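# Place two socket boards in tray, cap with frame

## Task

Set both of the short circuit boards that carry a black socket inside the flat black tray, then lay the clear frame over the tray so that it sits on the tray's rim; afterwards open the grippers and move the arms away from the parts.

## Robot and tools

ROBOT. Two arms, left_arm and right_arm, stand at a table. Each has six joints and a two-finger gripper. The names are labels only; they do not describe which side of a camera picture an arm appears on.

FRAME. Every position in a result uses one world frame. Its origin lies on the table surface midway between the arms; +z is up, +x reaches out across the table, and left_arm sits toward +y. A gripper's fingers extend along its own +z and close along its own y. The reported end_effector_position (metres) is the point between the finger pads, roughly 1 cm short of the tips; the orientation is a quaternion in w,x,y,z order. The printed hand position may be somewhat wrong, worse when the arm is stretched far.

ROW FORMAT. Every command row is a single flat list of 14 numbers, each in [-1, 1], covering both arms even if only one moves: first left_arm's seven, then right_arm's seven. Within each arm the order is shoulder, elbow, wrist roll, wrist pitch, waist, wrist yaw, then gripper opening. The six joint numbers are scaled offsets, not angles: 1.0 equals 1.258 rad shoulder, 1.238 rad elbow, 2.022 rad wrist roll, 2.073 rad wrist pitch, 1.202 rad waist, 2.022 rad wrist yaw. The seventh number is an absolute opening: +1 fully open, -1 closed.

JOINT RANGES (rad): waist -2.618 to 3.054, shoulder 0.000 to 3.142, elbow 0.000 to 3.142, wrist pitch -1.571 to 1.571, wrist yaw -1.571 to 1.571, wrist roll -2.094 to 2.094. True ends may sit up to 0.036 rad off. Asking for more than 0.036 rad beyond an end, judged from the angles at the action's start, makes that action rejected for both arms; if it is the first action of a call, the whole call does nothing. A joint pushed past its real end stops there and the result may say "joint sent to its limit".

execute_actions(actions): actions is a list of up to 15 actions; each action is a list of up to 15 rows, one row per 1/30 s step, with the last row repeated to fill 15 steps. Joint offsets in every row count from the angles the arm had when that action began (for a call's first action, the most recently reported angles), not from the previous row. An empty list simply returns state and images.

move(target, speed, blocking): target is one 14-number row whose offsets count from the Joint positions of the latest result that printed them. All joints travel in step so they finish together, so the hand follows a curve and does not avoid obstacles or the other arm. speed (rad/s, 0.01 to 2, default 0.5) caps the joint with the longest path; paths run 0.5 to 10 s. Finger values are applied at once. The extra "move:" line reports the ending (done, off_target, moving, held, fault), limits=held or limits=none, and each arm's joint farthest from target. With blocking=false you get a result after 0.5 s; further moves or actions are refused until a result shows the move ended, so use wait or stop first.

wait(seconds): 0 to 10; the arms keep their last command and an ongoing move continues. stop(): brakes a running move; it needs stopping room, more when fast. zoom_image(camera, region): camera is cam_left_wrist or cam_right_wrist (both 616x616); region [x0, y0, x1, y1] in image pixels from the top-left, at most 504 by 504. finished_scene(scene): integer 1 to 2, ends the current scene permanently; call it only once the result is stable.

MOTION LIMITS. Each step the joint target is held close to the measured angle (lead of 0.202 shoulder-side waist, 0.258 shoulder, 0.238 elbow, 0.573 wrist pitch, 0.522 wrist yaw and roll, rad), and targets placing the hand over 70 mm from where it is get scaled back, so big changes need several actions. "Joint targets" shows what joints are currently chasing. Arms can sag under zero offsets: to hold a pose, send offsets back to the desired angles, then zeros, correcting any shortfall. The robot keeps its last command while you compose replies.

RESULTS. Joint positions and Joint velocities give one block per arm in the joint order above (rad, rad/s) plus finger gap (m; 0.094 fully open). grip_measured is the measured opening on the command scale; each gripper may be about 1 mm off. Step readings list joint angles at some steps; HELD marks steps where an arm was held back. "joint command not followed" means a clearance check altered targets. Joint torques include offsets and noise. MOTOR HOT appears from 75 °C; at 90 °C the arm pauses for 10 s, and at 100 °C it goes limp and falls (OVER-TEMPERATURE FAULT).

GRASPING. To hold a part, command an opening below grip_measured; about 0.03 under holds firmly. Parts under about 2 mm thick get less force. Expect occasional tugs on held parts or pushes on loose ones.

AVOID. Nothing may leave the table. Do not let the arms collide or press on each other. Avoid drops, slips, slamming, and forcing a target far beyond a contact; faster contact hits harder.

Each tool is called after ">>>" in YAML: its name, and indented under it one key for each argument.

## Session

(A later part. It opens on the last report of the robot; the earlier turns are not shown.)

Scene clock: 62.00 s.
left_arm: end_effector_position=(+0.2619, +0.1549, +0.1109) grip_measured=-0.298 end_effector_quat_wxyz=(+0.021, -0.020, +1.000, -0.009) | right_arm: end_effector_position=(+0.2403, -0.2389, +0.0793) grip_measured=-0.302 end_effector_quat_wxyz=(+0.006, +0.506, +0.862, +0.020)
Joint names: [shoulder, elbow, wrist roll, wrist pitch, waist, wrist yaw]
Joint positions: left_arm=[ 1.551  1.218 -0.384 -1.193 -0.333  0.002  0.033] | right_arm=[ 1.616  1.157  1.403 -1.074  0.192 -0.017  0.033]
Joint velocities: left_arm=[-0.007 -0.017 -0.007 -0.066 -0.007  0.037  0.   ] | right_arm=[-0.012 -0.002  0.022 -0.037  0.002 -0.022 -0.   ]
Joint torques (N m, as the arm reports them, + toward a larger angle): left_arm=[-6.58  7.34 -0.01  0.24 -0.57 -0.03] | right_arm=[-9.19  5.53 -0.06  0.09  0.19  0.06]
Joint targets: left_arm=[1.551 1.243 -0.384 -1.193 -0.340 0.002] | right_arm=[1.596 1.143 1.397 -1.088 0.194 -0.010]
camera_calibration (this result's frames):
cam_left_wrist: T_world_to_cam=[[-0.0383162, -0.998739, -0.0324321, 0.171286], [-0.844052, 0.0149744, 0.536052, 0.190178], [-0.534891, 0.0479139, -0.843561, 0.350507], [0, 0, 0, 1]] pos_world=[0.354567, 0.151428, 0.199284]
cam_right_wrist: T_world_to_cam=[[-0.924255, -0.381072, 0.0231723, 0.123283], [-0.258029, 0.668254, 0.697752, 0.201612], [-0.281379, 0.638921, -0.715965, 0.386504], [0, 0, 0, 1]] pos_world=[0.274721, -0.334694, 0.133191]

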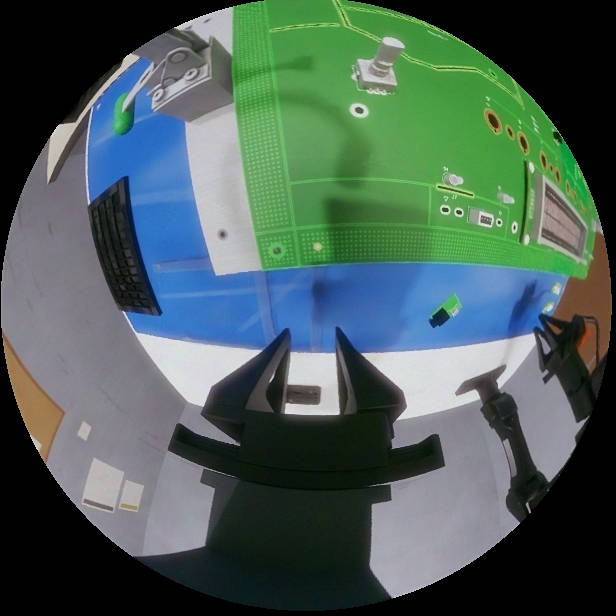

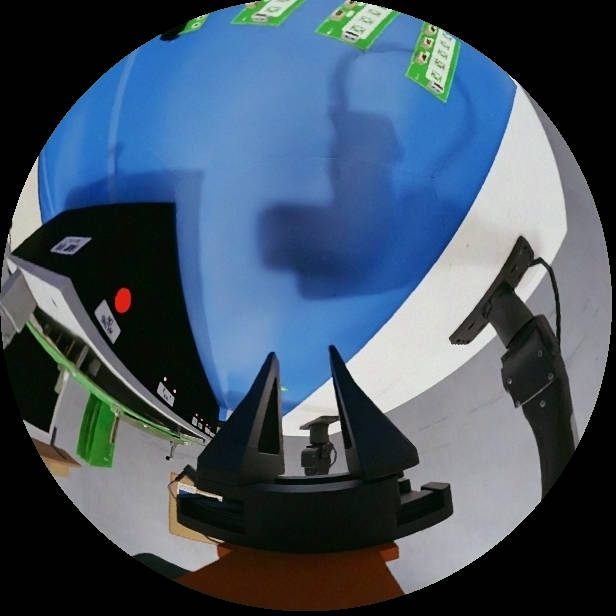

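>>> move:
  target: [0,0.02,0.047,0,-0.52,0,-0.3,0,0,-0.064,0,-0.482,0.008,-0.3]
  speed: 0.9

>>> move:
  target: [0.283,0.193,0,0.05,0,0,-0.3,0.612,0.837,0,-0.145,0,0,-0.3]
  speed: 0.9

Scene clock: 72.97 s.
left_arm: end_effector_position=(+0.1590, +0.0203, +0.1109) grip_measured=-0.298 end_effector_quat_wxyz=(+0.017, +0.328, +0.945, -0.015) | right_arm: end_effector_position=(+0.2508, -0.4033, +0.0793) grip_measured=-0.302 end_effector_quat_wxyz=(+0.013, +0.689, +0.725, +0.015)
Joint names: [shoulder, elbow, wrist roll, wrist pitch, waist, wrist yaw]
Joint positions: left_arm=[ 1.551  1.218 -0.297 -1.193 -0.953  0.004  0.033] | right_arm=[ 1.616  1.157  1.281 -1.074 -0.387 -0.012  0.033]
Joint velocities: left_arm=[ 0.002 -0.012  0.007  0.051 -0.012  0.066  0.   ] | right_arm=[-0.007 -0.007  0.037  0.022 -0.007 -0.051 -0.   ]
Joint torques (N m, as the arm reports them, + toward a larger angle): left_arm=[-6.59  7.34  0.01  0.24 -0.35 -0.04] | right_arm=[-7.41  6.59 -0.08  0.22  0.02  0.14]
Joint targets: left_arm=[1.551 1.243 -0.289 -1.193 -0.958 0.002] | right_arm=[1.616 1.157 1.274 -1.074 -0.387 -0.000]
move: off_target (left_arm); limits=none; left_arm: farthest joint: the elbow, 0.025 radians from its target (0.025 radians at the start); right_arm: farthest joint: the wrist yaw, 0.012 radians from its target (0.016 radians at the start)
camera_calibration (this result's frames):
cam_left_wrist: T_world_to_cam=[[-0.677994, -0.734267, -0.034293, 0.129466], [-0.63286, 0.559355, 0.53536, 0.0608007], [-0.373915, 0.384673, -0.843928, 0.269535], [0, 0, 0, 1]] pos_world=[0.227039, -0.042629, 0.199357]
cam_right_wrist: T_world_to_cam=[[-0.997546, 0.0663317, 0.0223932, 0.269182], [0.0633773, 0.719712, 0.691374, 0.25487], [0.0297433, 0.691097, -0.72215, 0.43802], [0, 0, 0, 1]] pos_world=[0.239341, -0.504002, 0.134078]

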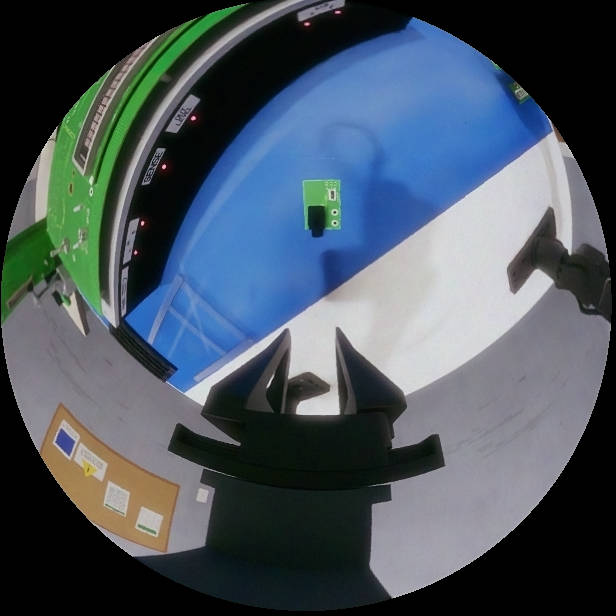

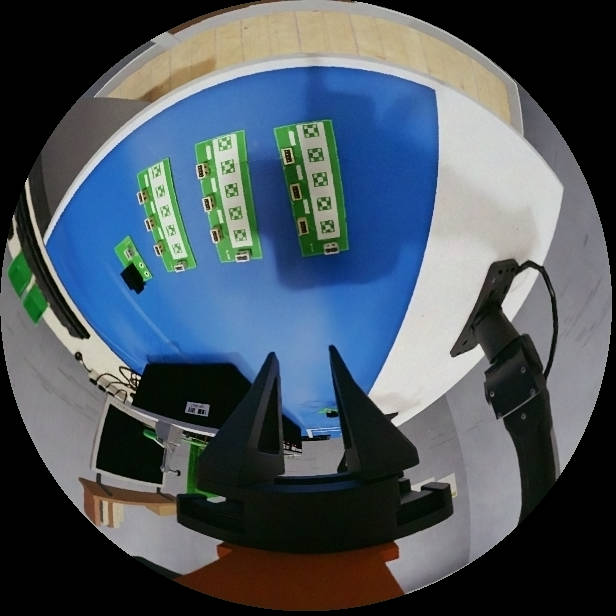

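Scene clock: 74.93 s.
left_arm: end_effector_position=(+0.1998, -0.0384, +0.0617) grip_measured=-0.298 end_effector_quat_wxyz=(-0.004, +0.328, +0.945, +0.001) | right_arm: end_effector_position=(+0.4225, -0.4451, +0.0594) grip_measured=-0.302 end_effector_quat_wxyz=(-0.002, +0.689, +0.725, +0.006)
Joint names: [shoulder, elbow, wrist roll, wrist pitch, waist, wrist yaw]
Joint positions: left_arm=[ 1.899  1.426 -0.297 -1.104 -0.953  0.004  0.033] | right_arm=[ 2.381  2.169  1.281 -1.355 -0.387 -0.012  0.033]
Joint velocities: left_arm=[-0.007  0.002 -0.022 -0.051 -0.002  0.037  0.001] | right_arm=[-0.027 -0.002  0.007 -0.037 -0.012 -0.037 -0.001]
Joint torques (N m, as the arm reports them, + toward a larger angle): left_arm=[-9.13  7.59 -0.01  0.31 -0.03 -0.04] | right_arm=[-14.31   8.55   0.02   0.03  -0.06   0.  ]
Joint targets: left_arm=[1.908 1.457 -0.297 -1.089 -0.953 0.004] | right_arm=[2.386 2.193 1.281 -1.375 -0.387 -0.012]
move: off_target (left_arm, right_arm); limits=none; left_arm: farthest joint: the elbow, 0.031 radians from its target (0.239 radians at the start); right_arm: farthest joint: the elbow, 0.025 radians from its target (1.036 radians at the start)
camera_calibration (this result's frames):
cam_left_wrist: T_world_to_cam=[[-0.679184, -0.732552, -0.0455693, 0.113269], [-0.616279, 0.535458, 0.577482, 0.139012], [-0.398635, 0.4203, -0.815131, 0.270402], [0, 0, 0, 1]] pos_world=[0.270392, -0.105109, 0.145297]
cam_right_wrist: T_world_to_cam=[[-0.996256, 0.0660181, 0.0558159, 0.441005], [0.0862428, 0.714156, 0.694654, 0.275464], [0.00599854, 0.696867, -0.717175, 0.459667], [0, 0, 0, 1]] pos_world=[0.41284, -0.546165, 0.113695]

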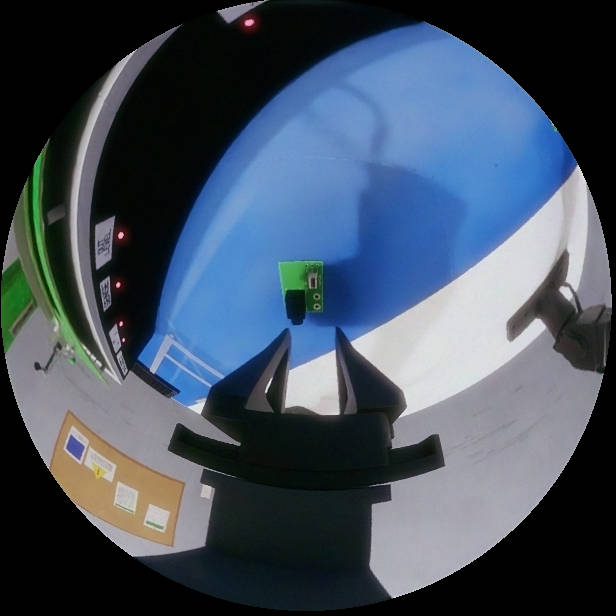

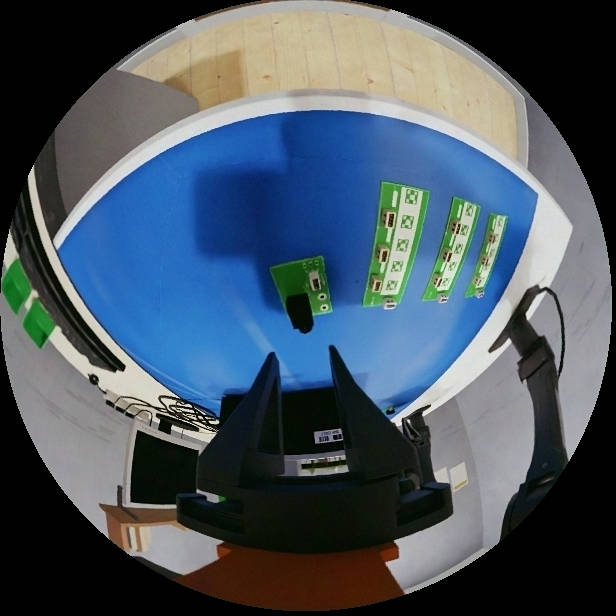

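>>> move:
  target: [0,0.025,0.025,0,0.041,0,-0.3,0,0.02,-0.1,0,0,0.006,-0.3]
  speed: 0.5

>>> move:
  target: [0.03,-0.06,0,0.05,0,0,-0.3,0,0.02,0,0,0,0,-0.3]
  speed: 0.3

Scene clock: 90.93 s.
left_arm: end_effector_position=(+0.2112, -0.0302, +0.0617) grip_measured=-0.298 end_effector_quat_wxyz=(-0.004, +0.329, +0.944, +0.000) | right_arm: end_effector_position=(+0.4224, -0.4450, +0.0594) grip_measured=-0.302 end_effector_quat_wxyz=(-0.001, +0.615, +0.789, +0.006)
Joint names: [shoulder, elbow, wrist roll, wrist pitch, waist, wrist yaw]
Joint positions: left_arm=[ 1.899  1.426 -0.253 -1.104 -0.913  0.004  0.033] | right_arm=[ 2.381  2.169  1.085 -1.356 -0.387 -0.012  0.033]
Joint velocities: left_arm=[-0.012 -0.007  0.022 -0.022 -0.002 -0.007 -0.   ] | right_arm=[-0.012  0.017 -0.007  0.007 -0.002  0.007  0.   ]
Joint torques (N m, as the arm reports them, + toward a larger angle): left_arm=[-9.9   7.56  0.05  0.11  0.68 -0.03] | right_arm=[-14.75   8.51  -0.05   0.15   0.07   0.13]
Joint targets: left_arm=[1.899 1.457 -0.246 -1.104 -0.904 0.004] | right_arm=[2.381 2.193 1.079 -1.355 -0.387 -0.000]
move: off_target (left_arm, right_arm); limits=none; left_arm: farthest joint: the elbow, 0.031 radians from its target (0.031 radians at the start); right_arm: farthest joint: the elbow, 0.025 radians from its target (0.025 radians at the start)
camera_calibration (this result's frames):
cam_left_wrist: T_world_to_cam=[[-0.681143, -0.730752, -0.045225, 0.127526], [-0.614759, 0.53729, 0.5774, 0.14135], [-0.397638, 0.421095, -0.815208, 0.271289], [0, 0, 0, 1]] pos_world=[0.281634, -0.0969949, 0.145309]
cam_right_wrist: T_world_to_cam=[[-0.990185, -0.128899, 0.054031, 0.351708], [-0.0555935, 0.717927, 0.693895, 0.337086], [-0.128232, 0.684081, -0.718046, 0.510708], [0, 0, 0, 1]] pos_world=[0.432485, -0.546034, 0.113806]

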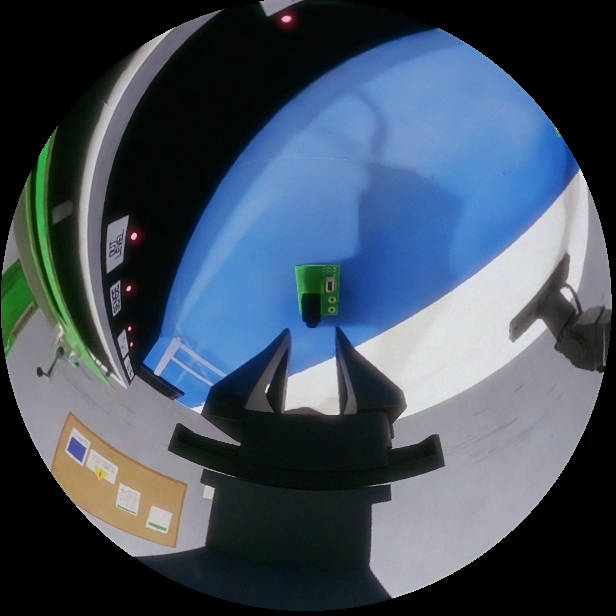

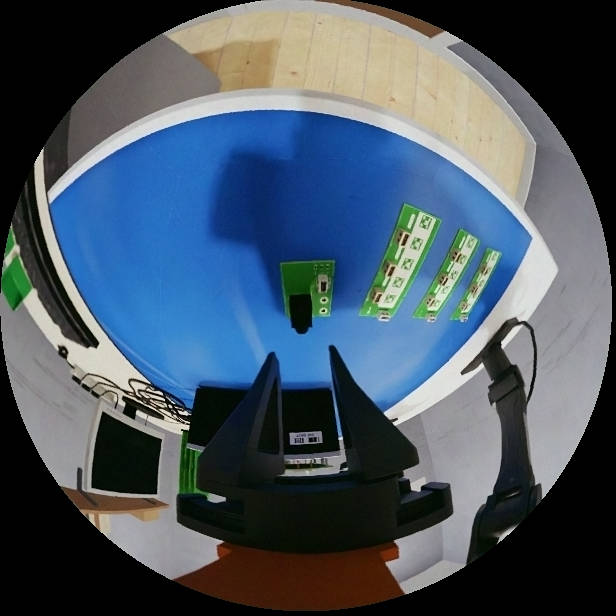

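Scene clock: 92.00 s.
left_arm: end_effector_position=(+0.2108, -0.0296, +0.0360) grip_measured=-0.298 end_effector_quat_wxyz=(-0.007, +0.329, +0.944, +0.002) | right_arm: end_effector_position=(+0.4224, -0.4450, +0.0594) grip_measured=-0.302 end_effector_quat_wxyz=(-0.001, +0.615, +0.789, +0.006)
Joint names: [shoulder, elbow, wrist roll, wrist pitch, waist, wrist yaw]
Joint positions: left_arm=[ 1.931  1.362 -0.253 -1.017 -0.913  0.004  0.033] | right_arm=[ 2.381  2.169  1.085 -1.356 -0.387 -0.012  0.033]
Joint velocities: left_arm=[ 0.002 -0.012 -0.022 -0.037 -0.007 -0.066  0.   ] | right_arm=[-0.002 -0.017  0.022  0.022 -0.002  0.007 -0.   ]
Joint torques (N m, as the arm reports them, + toward a larger angle): left_arm=[-9.44  4.64 -0.01  0.3  -0.03 -0.04] | right_arm=[-14.76   8.56   0.01   0.13  -0.01   0.01]
Joint targets: left_arm=[1.937 1.351 -0.253 -1.001 -0.913 0.004] | right_arm=[2.381 2.193 1.085 -1.356 -0.387 -0.012]
move: off_target (right_arm); limits=none; left_arm: farthest joint: the wrist pitch, 0.017 radians from its target (0.104 radians at the start); right_arm: farthest joint: the elbow, 0.025 radians from its target (0.025 radians at the start)
camera_calibration (this result's frames):
cam_left_wrist: T_world_to_cam=[[-0.681354, -0.730473, -0.0465393, 0.126591], [-0.612089, 0.533757, 0.583482, 0.154706], [-0.401377, 0.426044, -0.810792, 0.250704], [0, 0, 0, 1]] pos_world=[0.281574, -0.0969151, 0.118892]
cam_right_wrist: T_world_to_cam=[[-0.990185, -0.128899, 0.054031, 0.351708], [-0.0555935, 0.717927, 0.693895, 0.337086], [-0.128232, 0.684081, -0.718046, 0.510708], [0, 0, 0, 1]] pos_world=[0.432485, -0.546034, 0.113806]

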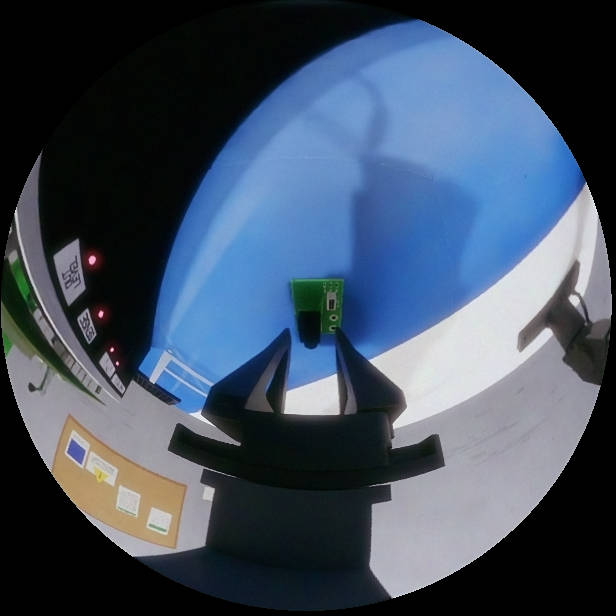

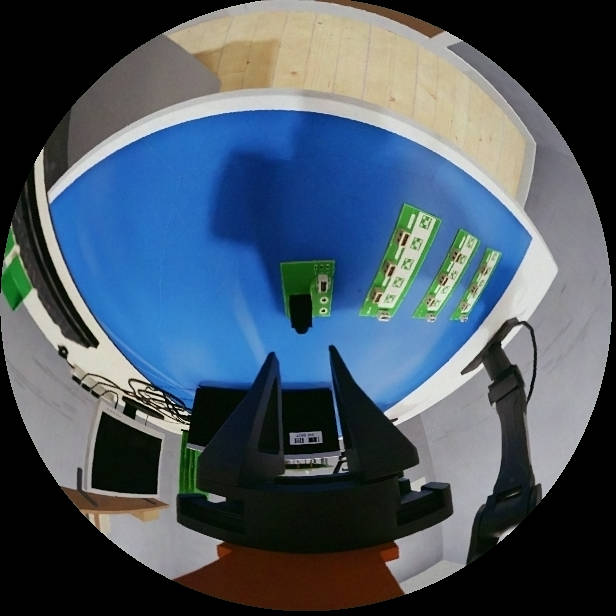

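>>> move:
  target: [0.008,-0.044,0,0.03,0,0,-0.3,0.012,-0.125,0,0.081,0,0,-0.3]
  speed: 0.25

Scene clock: 99.57 s.
left_arm: end_effector_position=(+0.2096, -0.0281, +0.0266) grip_measured=-0.298 end_effector_quat_wxyz=(-0.005, +0.329, +0.944, +0.001) | right_arm: end_effector_position=(+0.4241, -0.4455, +0.0235) grip_measured=-0.302 end_effector_quat_wxyz=(+0.005, +0.615, +0.789, +0.009)
Joint names: [shoulder, elbow, wrist roll, wrist pitch, waist, wrist yaw]
Joint positions: left_arm=[ 1.931  1.323 -0.253 -0.972 -0.913  0.004  0.033] | right_arm=[ 2.381  2.026  1.085 -1.2   -0.387 -0.012  0.033]
Joint velocities: left_arm=[-0.002  0.002 -0.007  0.022 -0.017  0.007  0.001] | right_arm=[ 0.007 -0.012 -0.066 -0.066  0.002 -0.022 -0.   ]
Joint torques (N m, as the arm reports them, + toward a larger angle): left_arm=[-9.03  4.39 -0.01  0.32 -0.06 -0.04] | right_arm=[-13.33   5.76   0.01   0.32   0.02   0.01]
Joint targets: left_arm=[1.941 1.308 -0.253 -0.955 -0.913 0.004] | right_arm=[2.396 2.014 1.085 -1.188 -0.387 -0.012]
move: done; limits=none; left_arm: farthest joint: the wrist pitch, 0.017 radians from its target (0.062 radians at the start); right_arm: farthest joint: the shoulder, 0.015 radians from its target (0.015 radians at the start)
camera_calibration (this result's frames):
cam_left_wrist: T_world_to_cam=[[-0.681185, -0.730697, -0.0454881, 0.126409], [-0.614227, 0.536586, 0.578619, 0.159356], [-0.398387, 0.422087, -0.814328, 0.241315], [0, 0, 0, 1]] pos_world=[0.280125, -0.094998, 0.110053]
cam_right_wrist: T_world_to_cam=[[-0.990805, -0.128748, 0.0415863, 0.355919], [-0.0645765, 0.72011, 0.690849, 0.367242], [-0.118892, 0.681811, -0.721802, 0.480557], [0, 0, 0, 1]] pos_world=[0.433495, -0.546279, 0.0783572]

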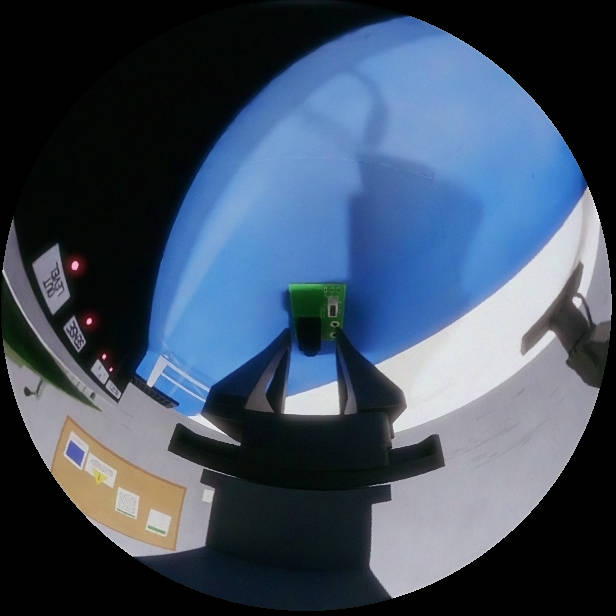

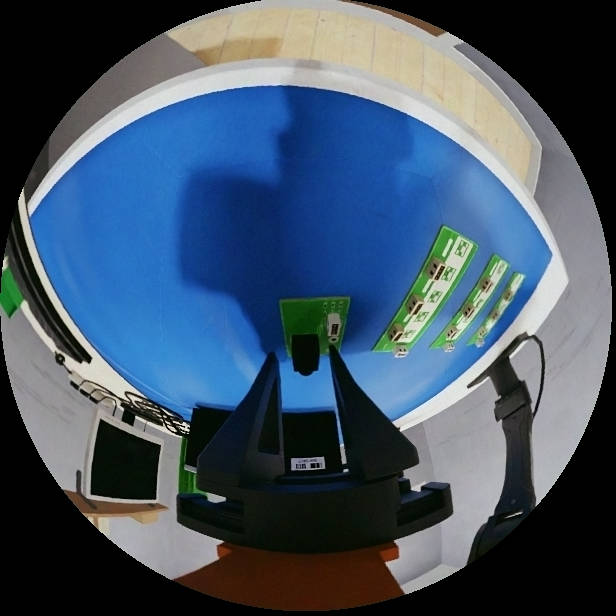

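>>> move:
  target: [0.008,-0.018,0,0.01,0,0,-0.3,0.012,-0.022,0,0.008,0,0,-0.3]
  speed: 0.1

>>> execute_actions:
  actions:
    - [[0,0,0,0,0,0,-0.75,0,0,0,0,0,0,-0.75]]
    - [[0,0,0,0,0,0,-0.75,0,0,0,0,0,0,-0.75]]

Scene clock: 103.73 s.
left_arm: end_effector_position=(+0.2103, -0.0290, +0.0266) grip_measured=-0.298 end_effector_quat_wxyz=(-0.003, +0.329, +0.944, -0.001) | right_arm: end_effector_position=(+0.4215, -0.4448, +0.0199) grip_measured=-0.302 end_effector_quat_wxyz=(+0.001, +0.615, +0.789, +0.007)
Joint names: [shoulder, elbow, wrist roll, wrist pitch, waist, wrist yaw]
Joint positions: left_arm=[ 1.931  1.323 -0.253 -0.967 -0.913  0.004  0.033] | right_arm=[ 2.381  2.012  1.085 -1.195 -0.387 -0.012  0.033]
Joint velocities: left_arm=[-0.002 -0.012  0.081  0.051 -0.002 -0.051 -0.   ] | right_arm=[-0.007 -0.002 -0.007  0.022 -0.007  0.037  0.   ]
Joint torques (N m, as the arm reports them, + toward a larger angle): left_arm=[-9.06  3.9  -0.01  0.32 -0.05 -0.04] | right_arm=[-13.52   5.34   0.02   0.22   0.     0.02]
Joint targets: left_arm=[1.941 1.300 -0.253 -0.951 -0.913 0.004] | right_arm=[2.396 1.999 1.085 -1.183 -0.387 -0.012]
move: off_target (left_arm); limits=none; left_arm: farthest joint: the elbow, 0.022 radians from its target (0.022 radians at the start); right_arm: farthest joint: the shoulder, 0.015 radians from its target (0.015 radians at the start)
camera_calibration (this result's frames):
cam_left_wrist: T_world_to_cam=[[-0.681061, -0.730861, -0.0446986, 0.12616], [-0.615819, 0.538693, 0.574958, 0.160763], [-0.396136, 0.419108, -0.816961, 0.241475], [0, 0, 0, 1]] pos_world=[0.280581, -0.0956003, 0.110483]
cam_right_wrist: T_world_to_cam=[[-0.990397, -0.128847, 0.0501207, 0.353156], [-0.058421, 0.718614, 0.692951, 0.365768], [-0.125302, 0.683369, -0.71924, 0.480583], [0, 0, 0, 1]] pos_world=[0.431351, -0.545758, 0.0744942]

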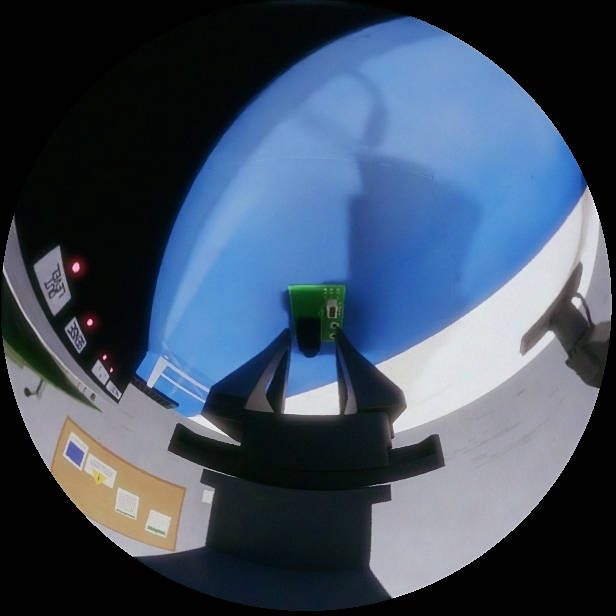

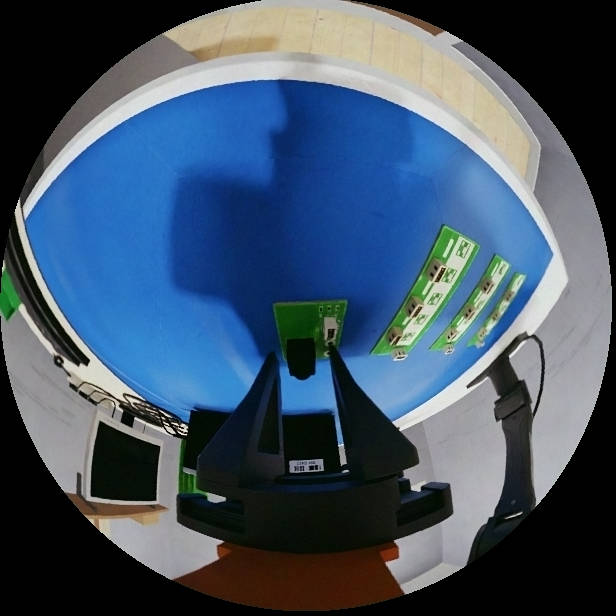

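Scene clock: 104.73 s.
left_arm: end_effector_position=(+0.2103, -0.0290, +0.0266) grip_measured=-0.691 end_effector_quat_wxyz=(-0.003, +0.329, +0.944, -0.001) | right_arm: end_effector_position=(+0.4215, -0.4448, +0.0199) grip_measured=-0.700 end_effector_quat_wxyz=(+0.001, +0.615, +0.789, +0.007)
Joint names: [shoulder, elbow, wrist roll, wrist pitch, waist, wrist yaw]
Joint positions: left_arm=[ 1.931  1.323 -0.253 -0.967 -0.913  0.004  0.015] | right_arm=[ 2.381  2.012  1.085 -1.195 -0.387 -0.012  0.014]
Joint velocities: left_arm=[-0.002  0.002  0.022 -0.022 -0.002  0.007 -0.   ] | right_arm=[ 0.007 -0.002 -0.066 -0.007 -0.012  0.022  0.001]
Joint torques (N m, as the arm reports them, + toward a larger angle): left_arm=[-9.96  5.34 -0.01  0.12 -0.02 -0.03] | right_arm=[-14.71   6.6    0.02   0.16  -0.01   0.02]
Joint targets: left_arm=[1.931 1.323 -0.253 -0.967 -0.913 0.004] | right_arm=[2.381 2.012 1.085 -1.195 -0.387 -0.012]
Step readings (joint positions; steps 1 to 15: 1st action; 16 to 30: 2nd action):
0: left_arm=[1.931 1.323 -0.253 -0.967 -0.913 0.004] | right_arm=[2.381 2.012 1.085 -1.195 -0.387 -0.012]
1: left_arm=[1.931 1.323 -0.253 -0.967 -0.913 0.004] | right_arm=[2.381 2.012 1.085 -1.195 -0.387 -0.012]
2: left_arm=[1.931 1.323 -0.253 -0.967 -0.913 0.004] | right_arm=[2.381 2.012 1.085 -1.195 -0.387 -0.012]
4: left_arm=[1.931 1.323 -0.253 -0.967 -0.913 0.004] | right_arm=[2.381 2.012 1.085 -1.195 -0.387 -0.012]
8: left_arm=[1.931 1.323 -0.253 -0.967 -0.913 0.004] | right_arm=[2.381 2.012 1.085 -1.195 -0.387 -0.012]
15: left_arm=[1.931 1.323 -0.253 -0.967 -0.913 0.004] | right_arm=[2.381 2.012 1.085 -1.195 -0.387 -0.012]
16: left_arm=[1.931 1.323 -0.253 -0.967 -0.913 0.004] | right_arm=[2.381 2.012 1.085 -1.195 -0.387 -0.012]
17: left_arm=[1.931 1.323 -0.253 -0.967 -0.913 0.004] | right_arm=[2.381 2.012 1.085 -1.195 -0.387 -0.012]
19: left_arm=[1.931 1.323 -0.253 -0.967 -0.913 0.004] | right_arm=[2.381 2.012 1.085 -1.195 -0.387 -0.012]
23: left_arm=[1.931 1.323 -0.253 -0.967 -0.913 0.004] | right_arm=[2.381 2.012 1.085 -1.195 -0.387 -0.012]
30: Joint positions above
camera_calibration (this result's frames):
cam_left_wrist: T_world_to_cam=[[-0.681061, -0.730861, -0.0446986, 0.12616], [-0.615819, 0.538693, 0.574958, 0.160763], [-0.396136, 0.419108, -0.816961, 0.241475], [0, 0, 0, 1]] pos_world=[0.280581, -0.0956003, 0.110483]
cam_right_wrist: T_world_to_cam=[[-0.990397, -0.128847, 0.0501207, 0.353156], [-0.058421, 0.718614, 0.692951, 0.365768], [-0.125302, 0.683369, -0.71924, 0.480583], [0, 0, 0, 1]] pos_world=[0.431351, -0.545758, 0.0744942]

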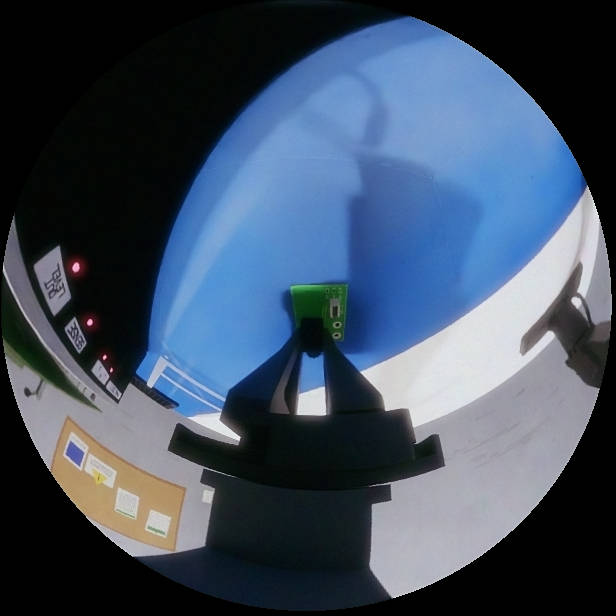

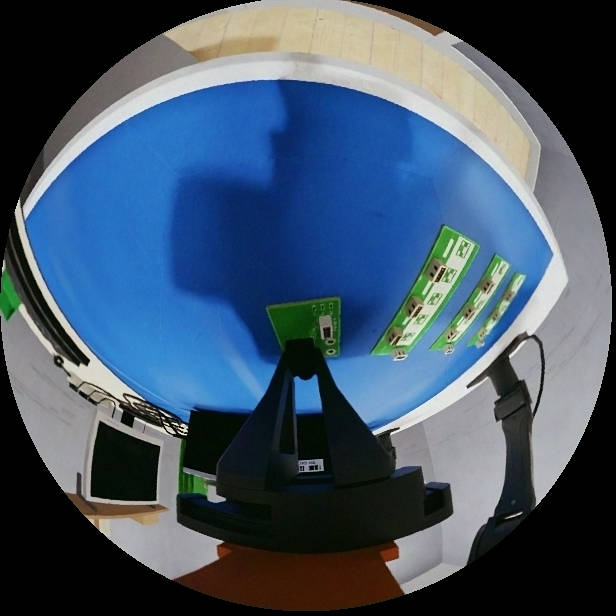

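>>> move:
  target: [-0.1,0.02,0,-0.03,0,0,-0.75,-0.1,0.02,0,-0.03,0,0,-0.75]
  speed: 0.4

>>> move:
  target: [-0.22,-0.09,0,-0.1,0,0,-0.75,-0.52,-0.7,0,0.09,0,0,-0.75]
  speed: 0.8

Scene clock: 108.60 s.
left_arm: end_effector_position=(+0.2083, -0.0263, +0.0614) grip_measured=-0.691 end_effector_quat_wxyz=(+0.023, +0.329, +0.944, -0.018) | right_arm: end_effector_position=(+0.4207, -0.4446, +0.0733) grip_measured=-0.700 end_effector_quat_wxyz=(+0.037, +0.614, +0.788, +0.024)
Joint names: [shoulder, elbow, wrist roll, wrist pitch, waist, wrist yaw]
Joint positions: left_arm=[ 1.823  1.323 -0.253 -1.013 -0.913  0.004  0.015] | right_arm=[ 2.263  2.018  1.085 -1.239 -0.387 -0.012  0.014]
Joint velocities: left_arm=[ 0.002 -0.002  0.037  0.037 -0.012  0.007 -0.001] | right_arm=[ 0.007 -0.007  0.037 -0.037 -0.012  0.022 -0.001]
Joint torques (N m, as the arm reports them, + toward a larger angle): left_arm=[-10.78   7.22  -0.01   0.03  -0.06  -0.04] | right_arm=[-14.96   8.11  -0.01   0.15   0.04   0.02]
Joint targets: left_arm=[1.805 1.347 -0.253 -1.029 -0.913 0.004] | right_arm=[2.255 2.036 1.085 -1.257 -0.387 -0.012]
move: off_target (left_arm); limits=none; left_arm: farthest joint: the elbow, 0.025 radians from its target (0.025 radians at the start); right_arm: farthest joint: the elbow, 0.018 radians from its target (0.025 radians at the start)
camera_calibration (this result's frames):
cam_left_wrist: T_world_to_cam=[[-0.679587, -0.732812, -0.0338883, 0.127268], [-0.636423, 0.565964, 0.52407, 0.146201], [-0.364865, 0.377719, -0.851, 0.262549], [0, 0, 0, 1]] pos_world=[0.27533, -0.0886514, 0.151122]
cam_right_wrist: T_world_to_cam=[[-0.99139, -0.128606, -0.0246194, 0.355769], [-0.1116, 0.731537, 0.672606, 0.358184], [-0.0684909, 0.669563, -0.739591, 0.490243], [0, 0, 0, 1]] pos_world=[0.426256, -0.54452, 0.130421]

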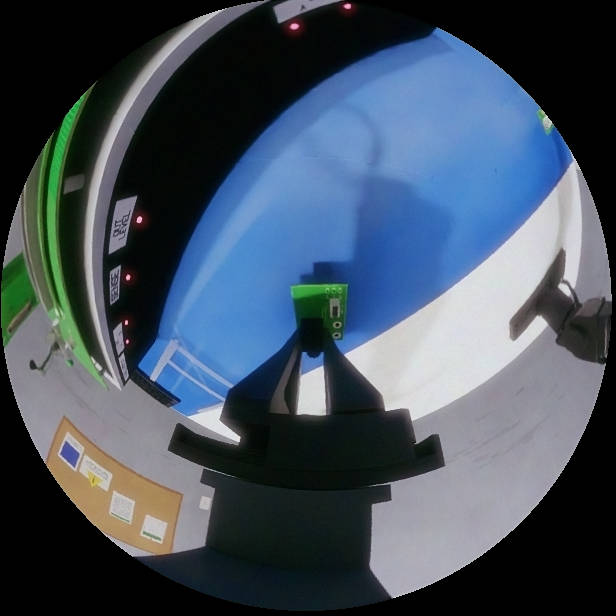

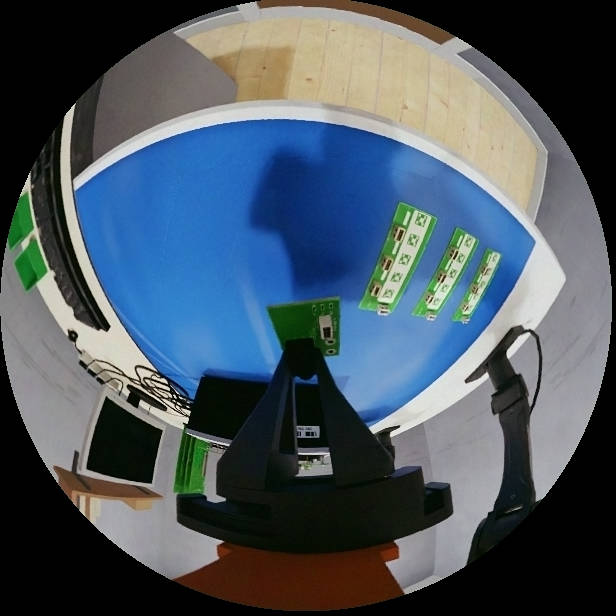

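Scene clock: 110.47 s.
left_arm: end_effector_position=(+0.1675, +0.0277, +0.1083) grip_measured=-0.691 end_effector_quat_wxyz=(+0.009, +0.329, +0.944, -0.008) | right_arm: end_effector_position=(+0.2546, -0.4043, +0.0773) grip_measured=-0.700 end_effector_quat_wxyz=(+0.016, +0.614, +0.789, +0.014)
Joint names: [shoulder, elbow, wrist roll, wrist pitch, waist, wrist yaw]
Joint positions: left_arm=[ 1.569  1.226 -0.253 -1.204 -0.913  0.004  0.015] | right_arm=[ 1.631  1.164  1.085 -1.065 -0.387 -0.012  0.014]
Joint velocities: left_arm=[-0.002 -0.002 -0.066 -0.022  0.002 -0.022 -0.001] | right_arm=[-0.027 -0.007  0.051 -0.007 -0.017  0.022  0.   ]
Joint torques (N m, as the arm reports them, + toward a larger angle): left_arm=[-8.82  4.77 -0.01  0.01 -0.04 -0.03] | right_arm=[-9.44  5.6   0.    0.31 -0.03  0.01]
Joint targets: left_arm=[1.546 1.211 -0.253 -1.220 -0.913 0.004] | right_arm=[1.609 1.152 1.085 -1.053 -0.387 -0.012]
move: off_target (left_arm, right_arm); limits=none; left_arm: farthest joint: the shoulder, 0.023 radians from its target (0.276 radians at the start); right_arm: farthest joint: the shoulder, 0.022 radians from its target (0.654 radians at the start)
camera_calibration (this result's frames):
cam_left_wrist: T_world_to_cam=[[-0.68036, -0.731789, -0.0399423, 0.141471], [-0.625155, 0.55105, 0.552743, 0.060477], [-0.382481, 0.401034, -0.832394, 0.267373], [0, 0, 0, 1]] pos_world=[0.236324, -0.0370245, 0.194783]
cam_right_wrist: T_world_to_cam=[[-0.9915, -0.128579, 0.0198805, 0.19301], [-0.0801352, 0.723891, 0.685245, 0.295365], [-0.102499, 0.677827, -0.728041, 0.465902], [0, 0, 0, 1]] pos_world=[0.262793, -0.504796, 0.132962]

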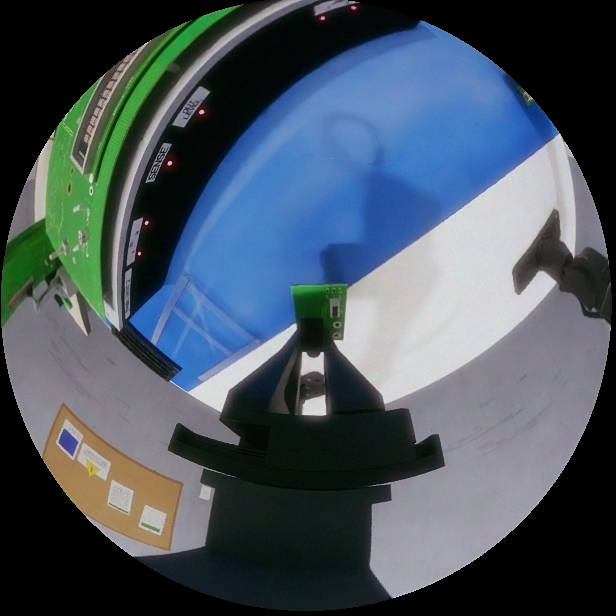

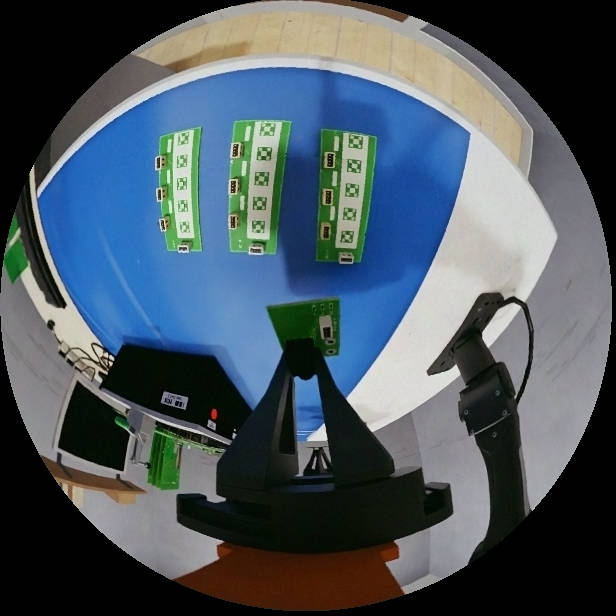

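>>> move:
  target: [-0.15,0.02,0,-0.08,0,0,-0.75,-0.015,0.01,0.1,0,0.3,0.006,-0.75]
  speed: 0.7

>>> move:
  target: [-0.015,0.02,0.5,0,1.0,0,-0.75,-0.015,0.01,0.08,0,0.34,0.006,-0.75]
  speed: 0.9

>>> move:
  target: [0.2,0.25,0,-0.02,0.415,0,-0.75,-0.015,0.01,0.082,0,0.35,0.006,-0.75]
  speed: 0.8

Scene clock: 117.10 s.
left_arm: end_effector_position=(+0.1441, +0.0587, +0.1471) grip_measured=-0.691 end_effector_quat_wxyz=(+0.016, +0.329, +0.944, -0.013) | right_arm: end_effector_position=(+0.2598, -0.3000, +0.0773) grip_measured=-0.700 end_effector_quat_wxyz=(+0.012, +0.547, +0.837, +0.018)
Joint names: [shoulder, elbow, wrist roll, wrist pitch, waist, wrist yaw]
Joint positions: left_arm=[ 1.4    1.226 -0.253 -1.354 -0.913  0.004  0.015] | right_arm=[ 1.631  1.164  1.281 -1.064 -0.027 -0.012  0.014]
Joint velocities: left_arm=[ 0.002 -0.002 -0.022 -0.022  0.017 -0.007  0.   ] | right_arm=[-0.022 -0.007  0.007  0.066 -0.002  0.037  0.   ]
Joint torques (N m, as the arm reports them, + toward a larger angle): left_arm=[-6.79  7.38 -0.01  0.03 -0.05 -0.04] | right_arm=[-9.19  7.51  0.1   0.23 -0.02  0.12]
Joint targets: left_arm=[1.380 1.250 -0.253 -1.370 -0.913 0.004] | right_arm=[1.612 1.177 1.288 -1.064 -0.027 -0.000]
move: off_target (left_arm); limits=none; left_arm: farthest joint: the elbow, 0.025 radians from its target (0.025 radians at the start); right_arm: farthest joint: the shoulder, 0.019 radians from its target (0.019 radians at the start)
camera_calibration (this result's frames):
cam_left_wrist: T_world_to_cam=[[-0.679928, -0.73236, -0.036688, 0.149264], [-0.631297, 0.55918, 0.537384, 0.00997562], [-0.373044, 0.388544, -0.842539, 0.279141], [0, 0, 0, 1]] pos_world=[0.211918, -0.00472185, 0.235303]
cam_right_wrist: T_world_to_cam=[[-0.956893, -0.289789, 0.0194523, 0.154176], [-0.196681, 0.695814, 0.690767, 0.241709], [-0.213712, 0.657165, -0.722815, 0.418035], [0, 0, 0, 1]] pos_world=[0.284408, -0.398224, 0.132199]

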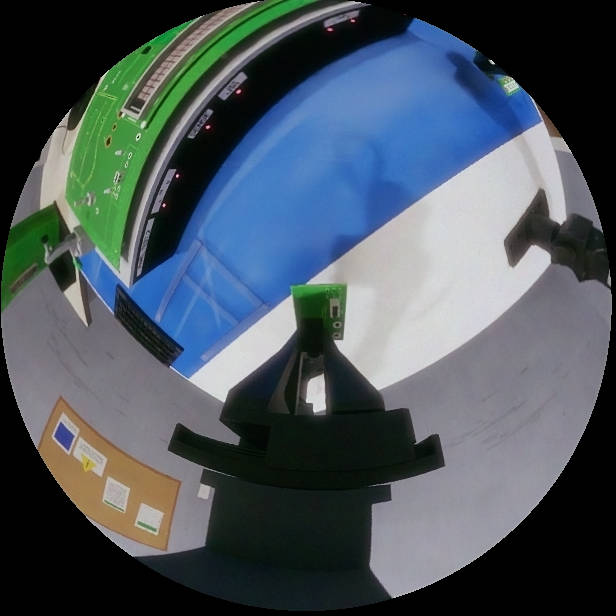

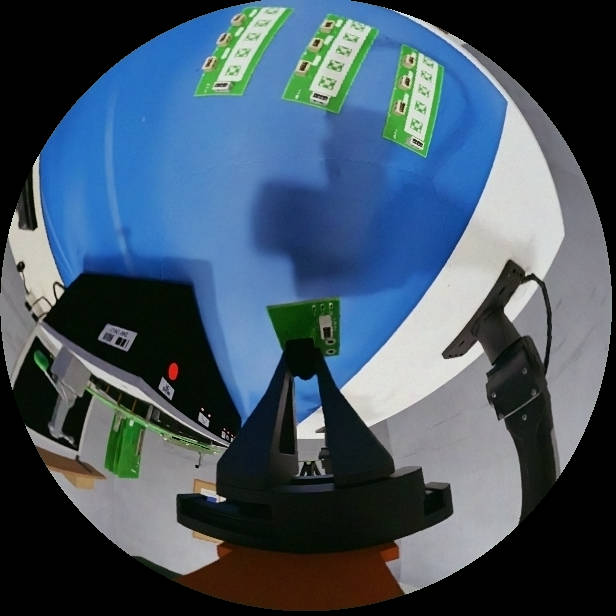

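Scene clock: 119.33 s.
left_arm: end_effector_position=(+0.2292, +0.3119, +0.1471) grip_measured=-0.691 end_effector_quat_wxyz=(+0.018, +0.237, +0.971, +0.010) | right_arm: end_effector_position=(+0.2214, -0.1897, +0.0773) grip_measured=-0.700 end_effector_quat_wxyz=(+0.006, +0.440, +0.898, +0.020)
Joint names: [shoulder, elbow, wrist roll, wrist pitch, waist, wrist yaw]
Joint positions: left_arm=[ 1.4    1.226  0.749 -1.354  0.281  0.001  0.015] | right_arm=[ 1.631  1.164  1.437 -1.064  0.376 -0.012  0.014]
Joint velocities: left_arm=[ 0.012 -0.002 -0.022  0.007  0.012  0.007 -0.   ] | right_arm=[-0.007 -0.007  0.007 -0.007  0.002  0.051  0.001]
Joint torques (N m, as the arm reports them, + toward a larger angle): left_arm=[-6.74  7.35  0.08  0.23  0.54  0.  ] | right_arm=[-9.23  7.53  0.09  0.23  0.4   0.12]
Joint targets: left_arm=[1.381 1.250 0.758 -1.354 0.289 0.004] | right_arm=[1.612 1.177 1.443 -1.064 0.382 0.000]
move: off_target (left_arm); limits=none; left_arm: farthest joint: the elbow, 0.025 radians from its target (0.025 radians at the start); right_arm: farthest joint: the shoulder, 0.019 radians from its target (0.019 radians at the start)
camera_calibration (this result's frames):
cam_left_wrist: T_world_to_cam=[[-0.527013, -0.846241, -0.078318, 0.399161], [-0.732945, 0.405933, 0.545902, -0.00802272], [-0.430173, 0.3451, -0.834181, 0.237933], [0, 0, 0, 1]] pos_world=[0.306835, 0.258932, 0.23412]
cam_right_wrist: T_world_to_cam=[[-0.856542, -0.515661, 0.0207103, 0.0842893], [-0.358238, 0.622981, 0.695385, 0.179049], [-0.371485, 0.588207, -0.718339, 0.358892], [0, 0, 0, 1]] pos_world=[0.269663, -0.279183, 0.131553]

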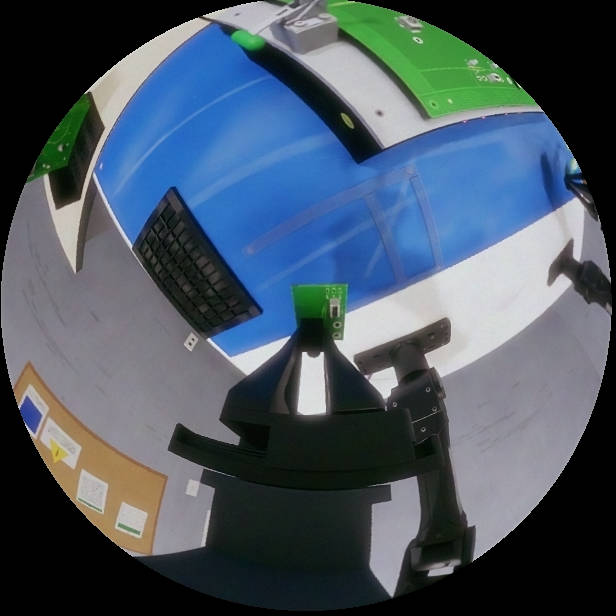

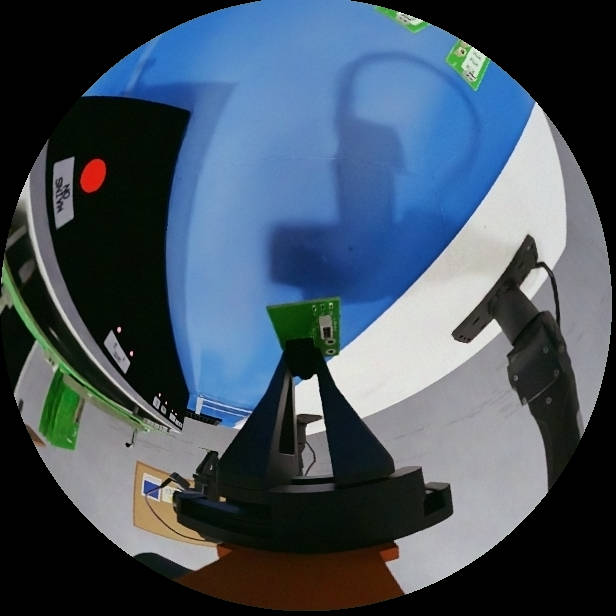

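Scene clock: 120.67 s.
left_arm: end_effector_position=(+0.2183, +0.4593, +0.1596) grip_measured=-0.691 end_effector_quat_wxyz=(+0.019, -0.009, +1.000, +0.020) | right_arm: end_effector_position=(+0.1389, -0.1005, +0.0773) grip_measured=-0.701 end_effector_quat_wxyz=(+0.000, +0.320, +0.947, +0.021)
Joint names: [shoulder, elbow, wrist roll, wrist pitch, waist, wrist yaw]
Joint positions: left_arm=[ 1.643  1.505  0.749 -1.378  0.777 -0.003  0.015] | right_arm=[ 1.631  1.164  1.596 -1.064  0.796 -0.012  0.014]
Joint velocities: left_arm=[-0.017 -0.002 -0.022 -0.007 -0.007 -0.081  0.   ] | right_arm=[ 0.017 -0.017 -0.022  0.022 -0.007 -0.022 -0.001]
Joint torques (N m, as the arm reports them, + toward a larger angle): left_arm=[-6.81  7.75 -0.01  0.02  0.12 -0.01] | right_arm=[-9.17  7.5   0.08  0.23  0.01  0.13]
Joint targets: left_arm=[1.652 1.535 0.749 -1.396 0.780 0.001] | right_arm=[1.612 1.177 1.603 -1.064 0.797 0.000]
move: off_target (left_arm); limits=none; left_arm: farthest joint: the elbow, 0.031 radians from its target (0.310 radians at the start); right_arm: farthest joint: the shoulder, 0.019 radians from its target (0.019 radians at the start)
camera_calibration (this result's frames):
cam_left_wrist: T_world_to_cam=[[-0.0597216, -0.994113, -0.0903989, 0.486928], [-0.841451, 0.0014157, 0.540332, 0.127699], [-0.537023, 0.108336, -0.836582, 0.325268], [0, 0, 0, 1]] pos_world=[0.311209, 0.448643, 0.247131]
cam_right_wrist: T_world_to_cam=[[-0.69454, -0.719084, 0.0230689, 0.0165118], [-0.502216, 0.507535, 0.700134, 0.101894], [-0.515164, 0.474686, -0.713639, 0.283906], [0, 0, 0, 1]] pos_world=[0.208899, -0.174608, 0.130886]

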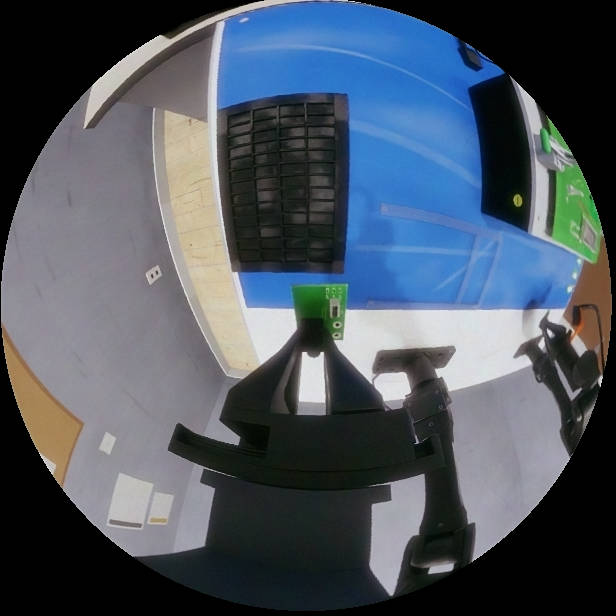

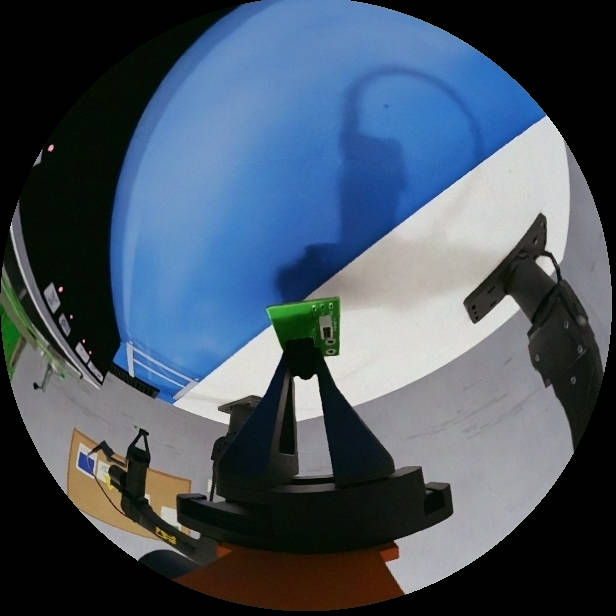

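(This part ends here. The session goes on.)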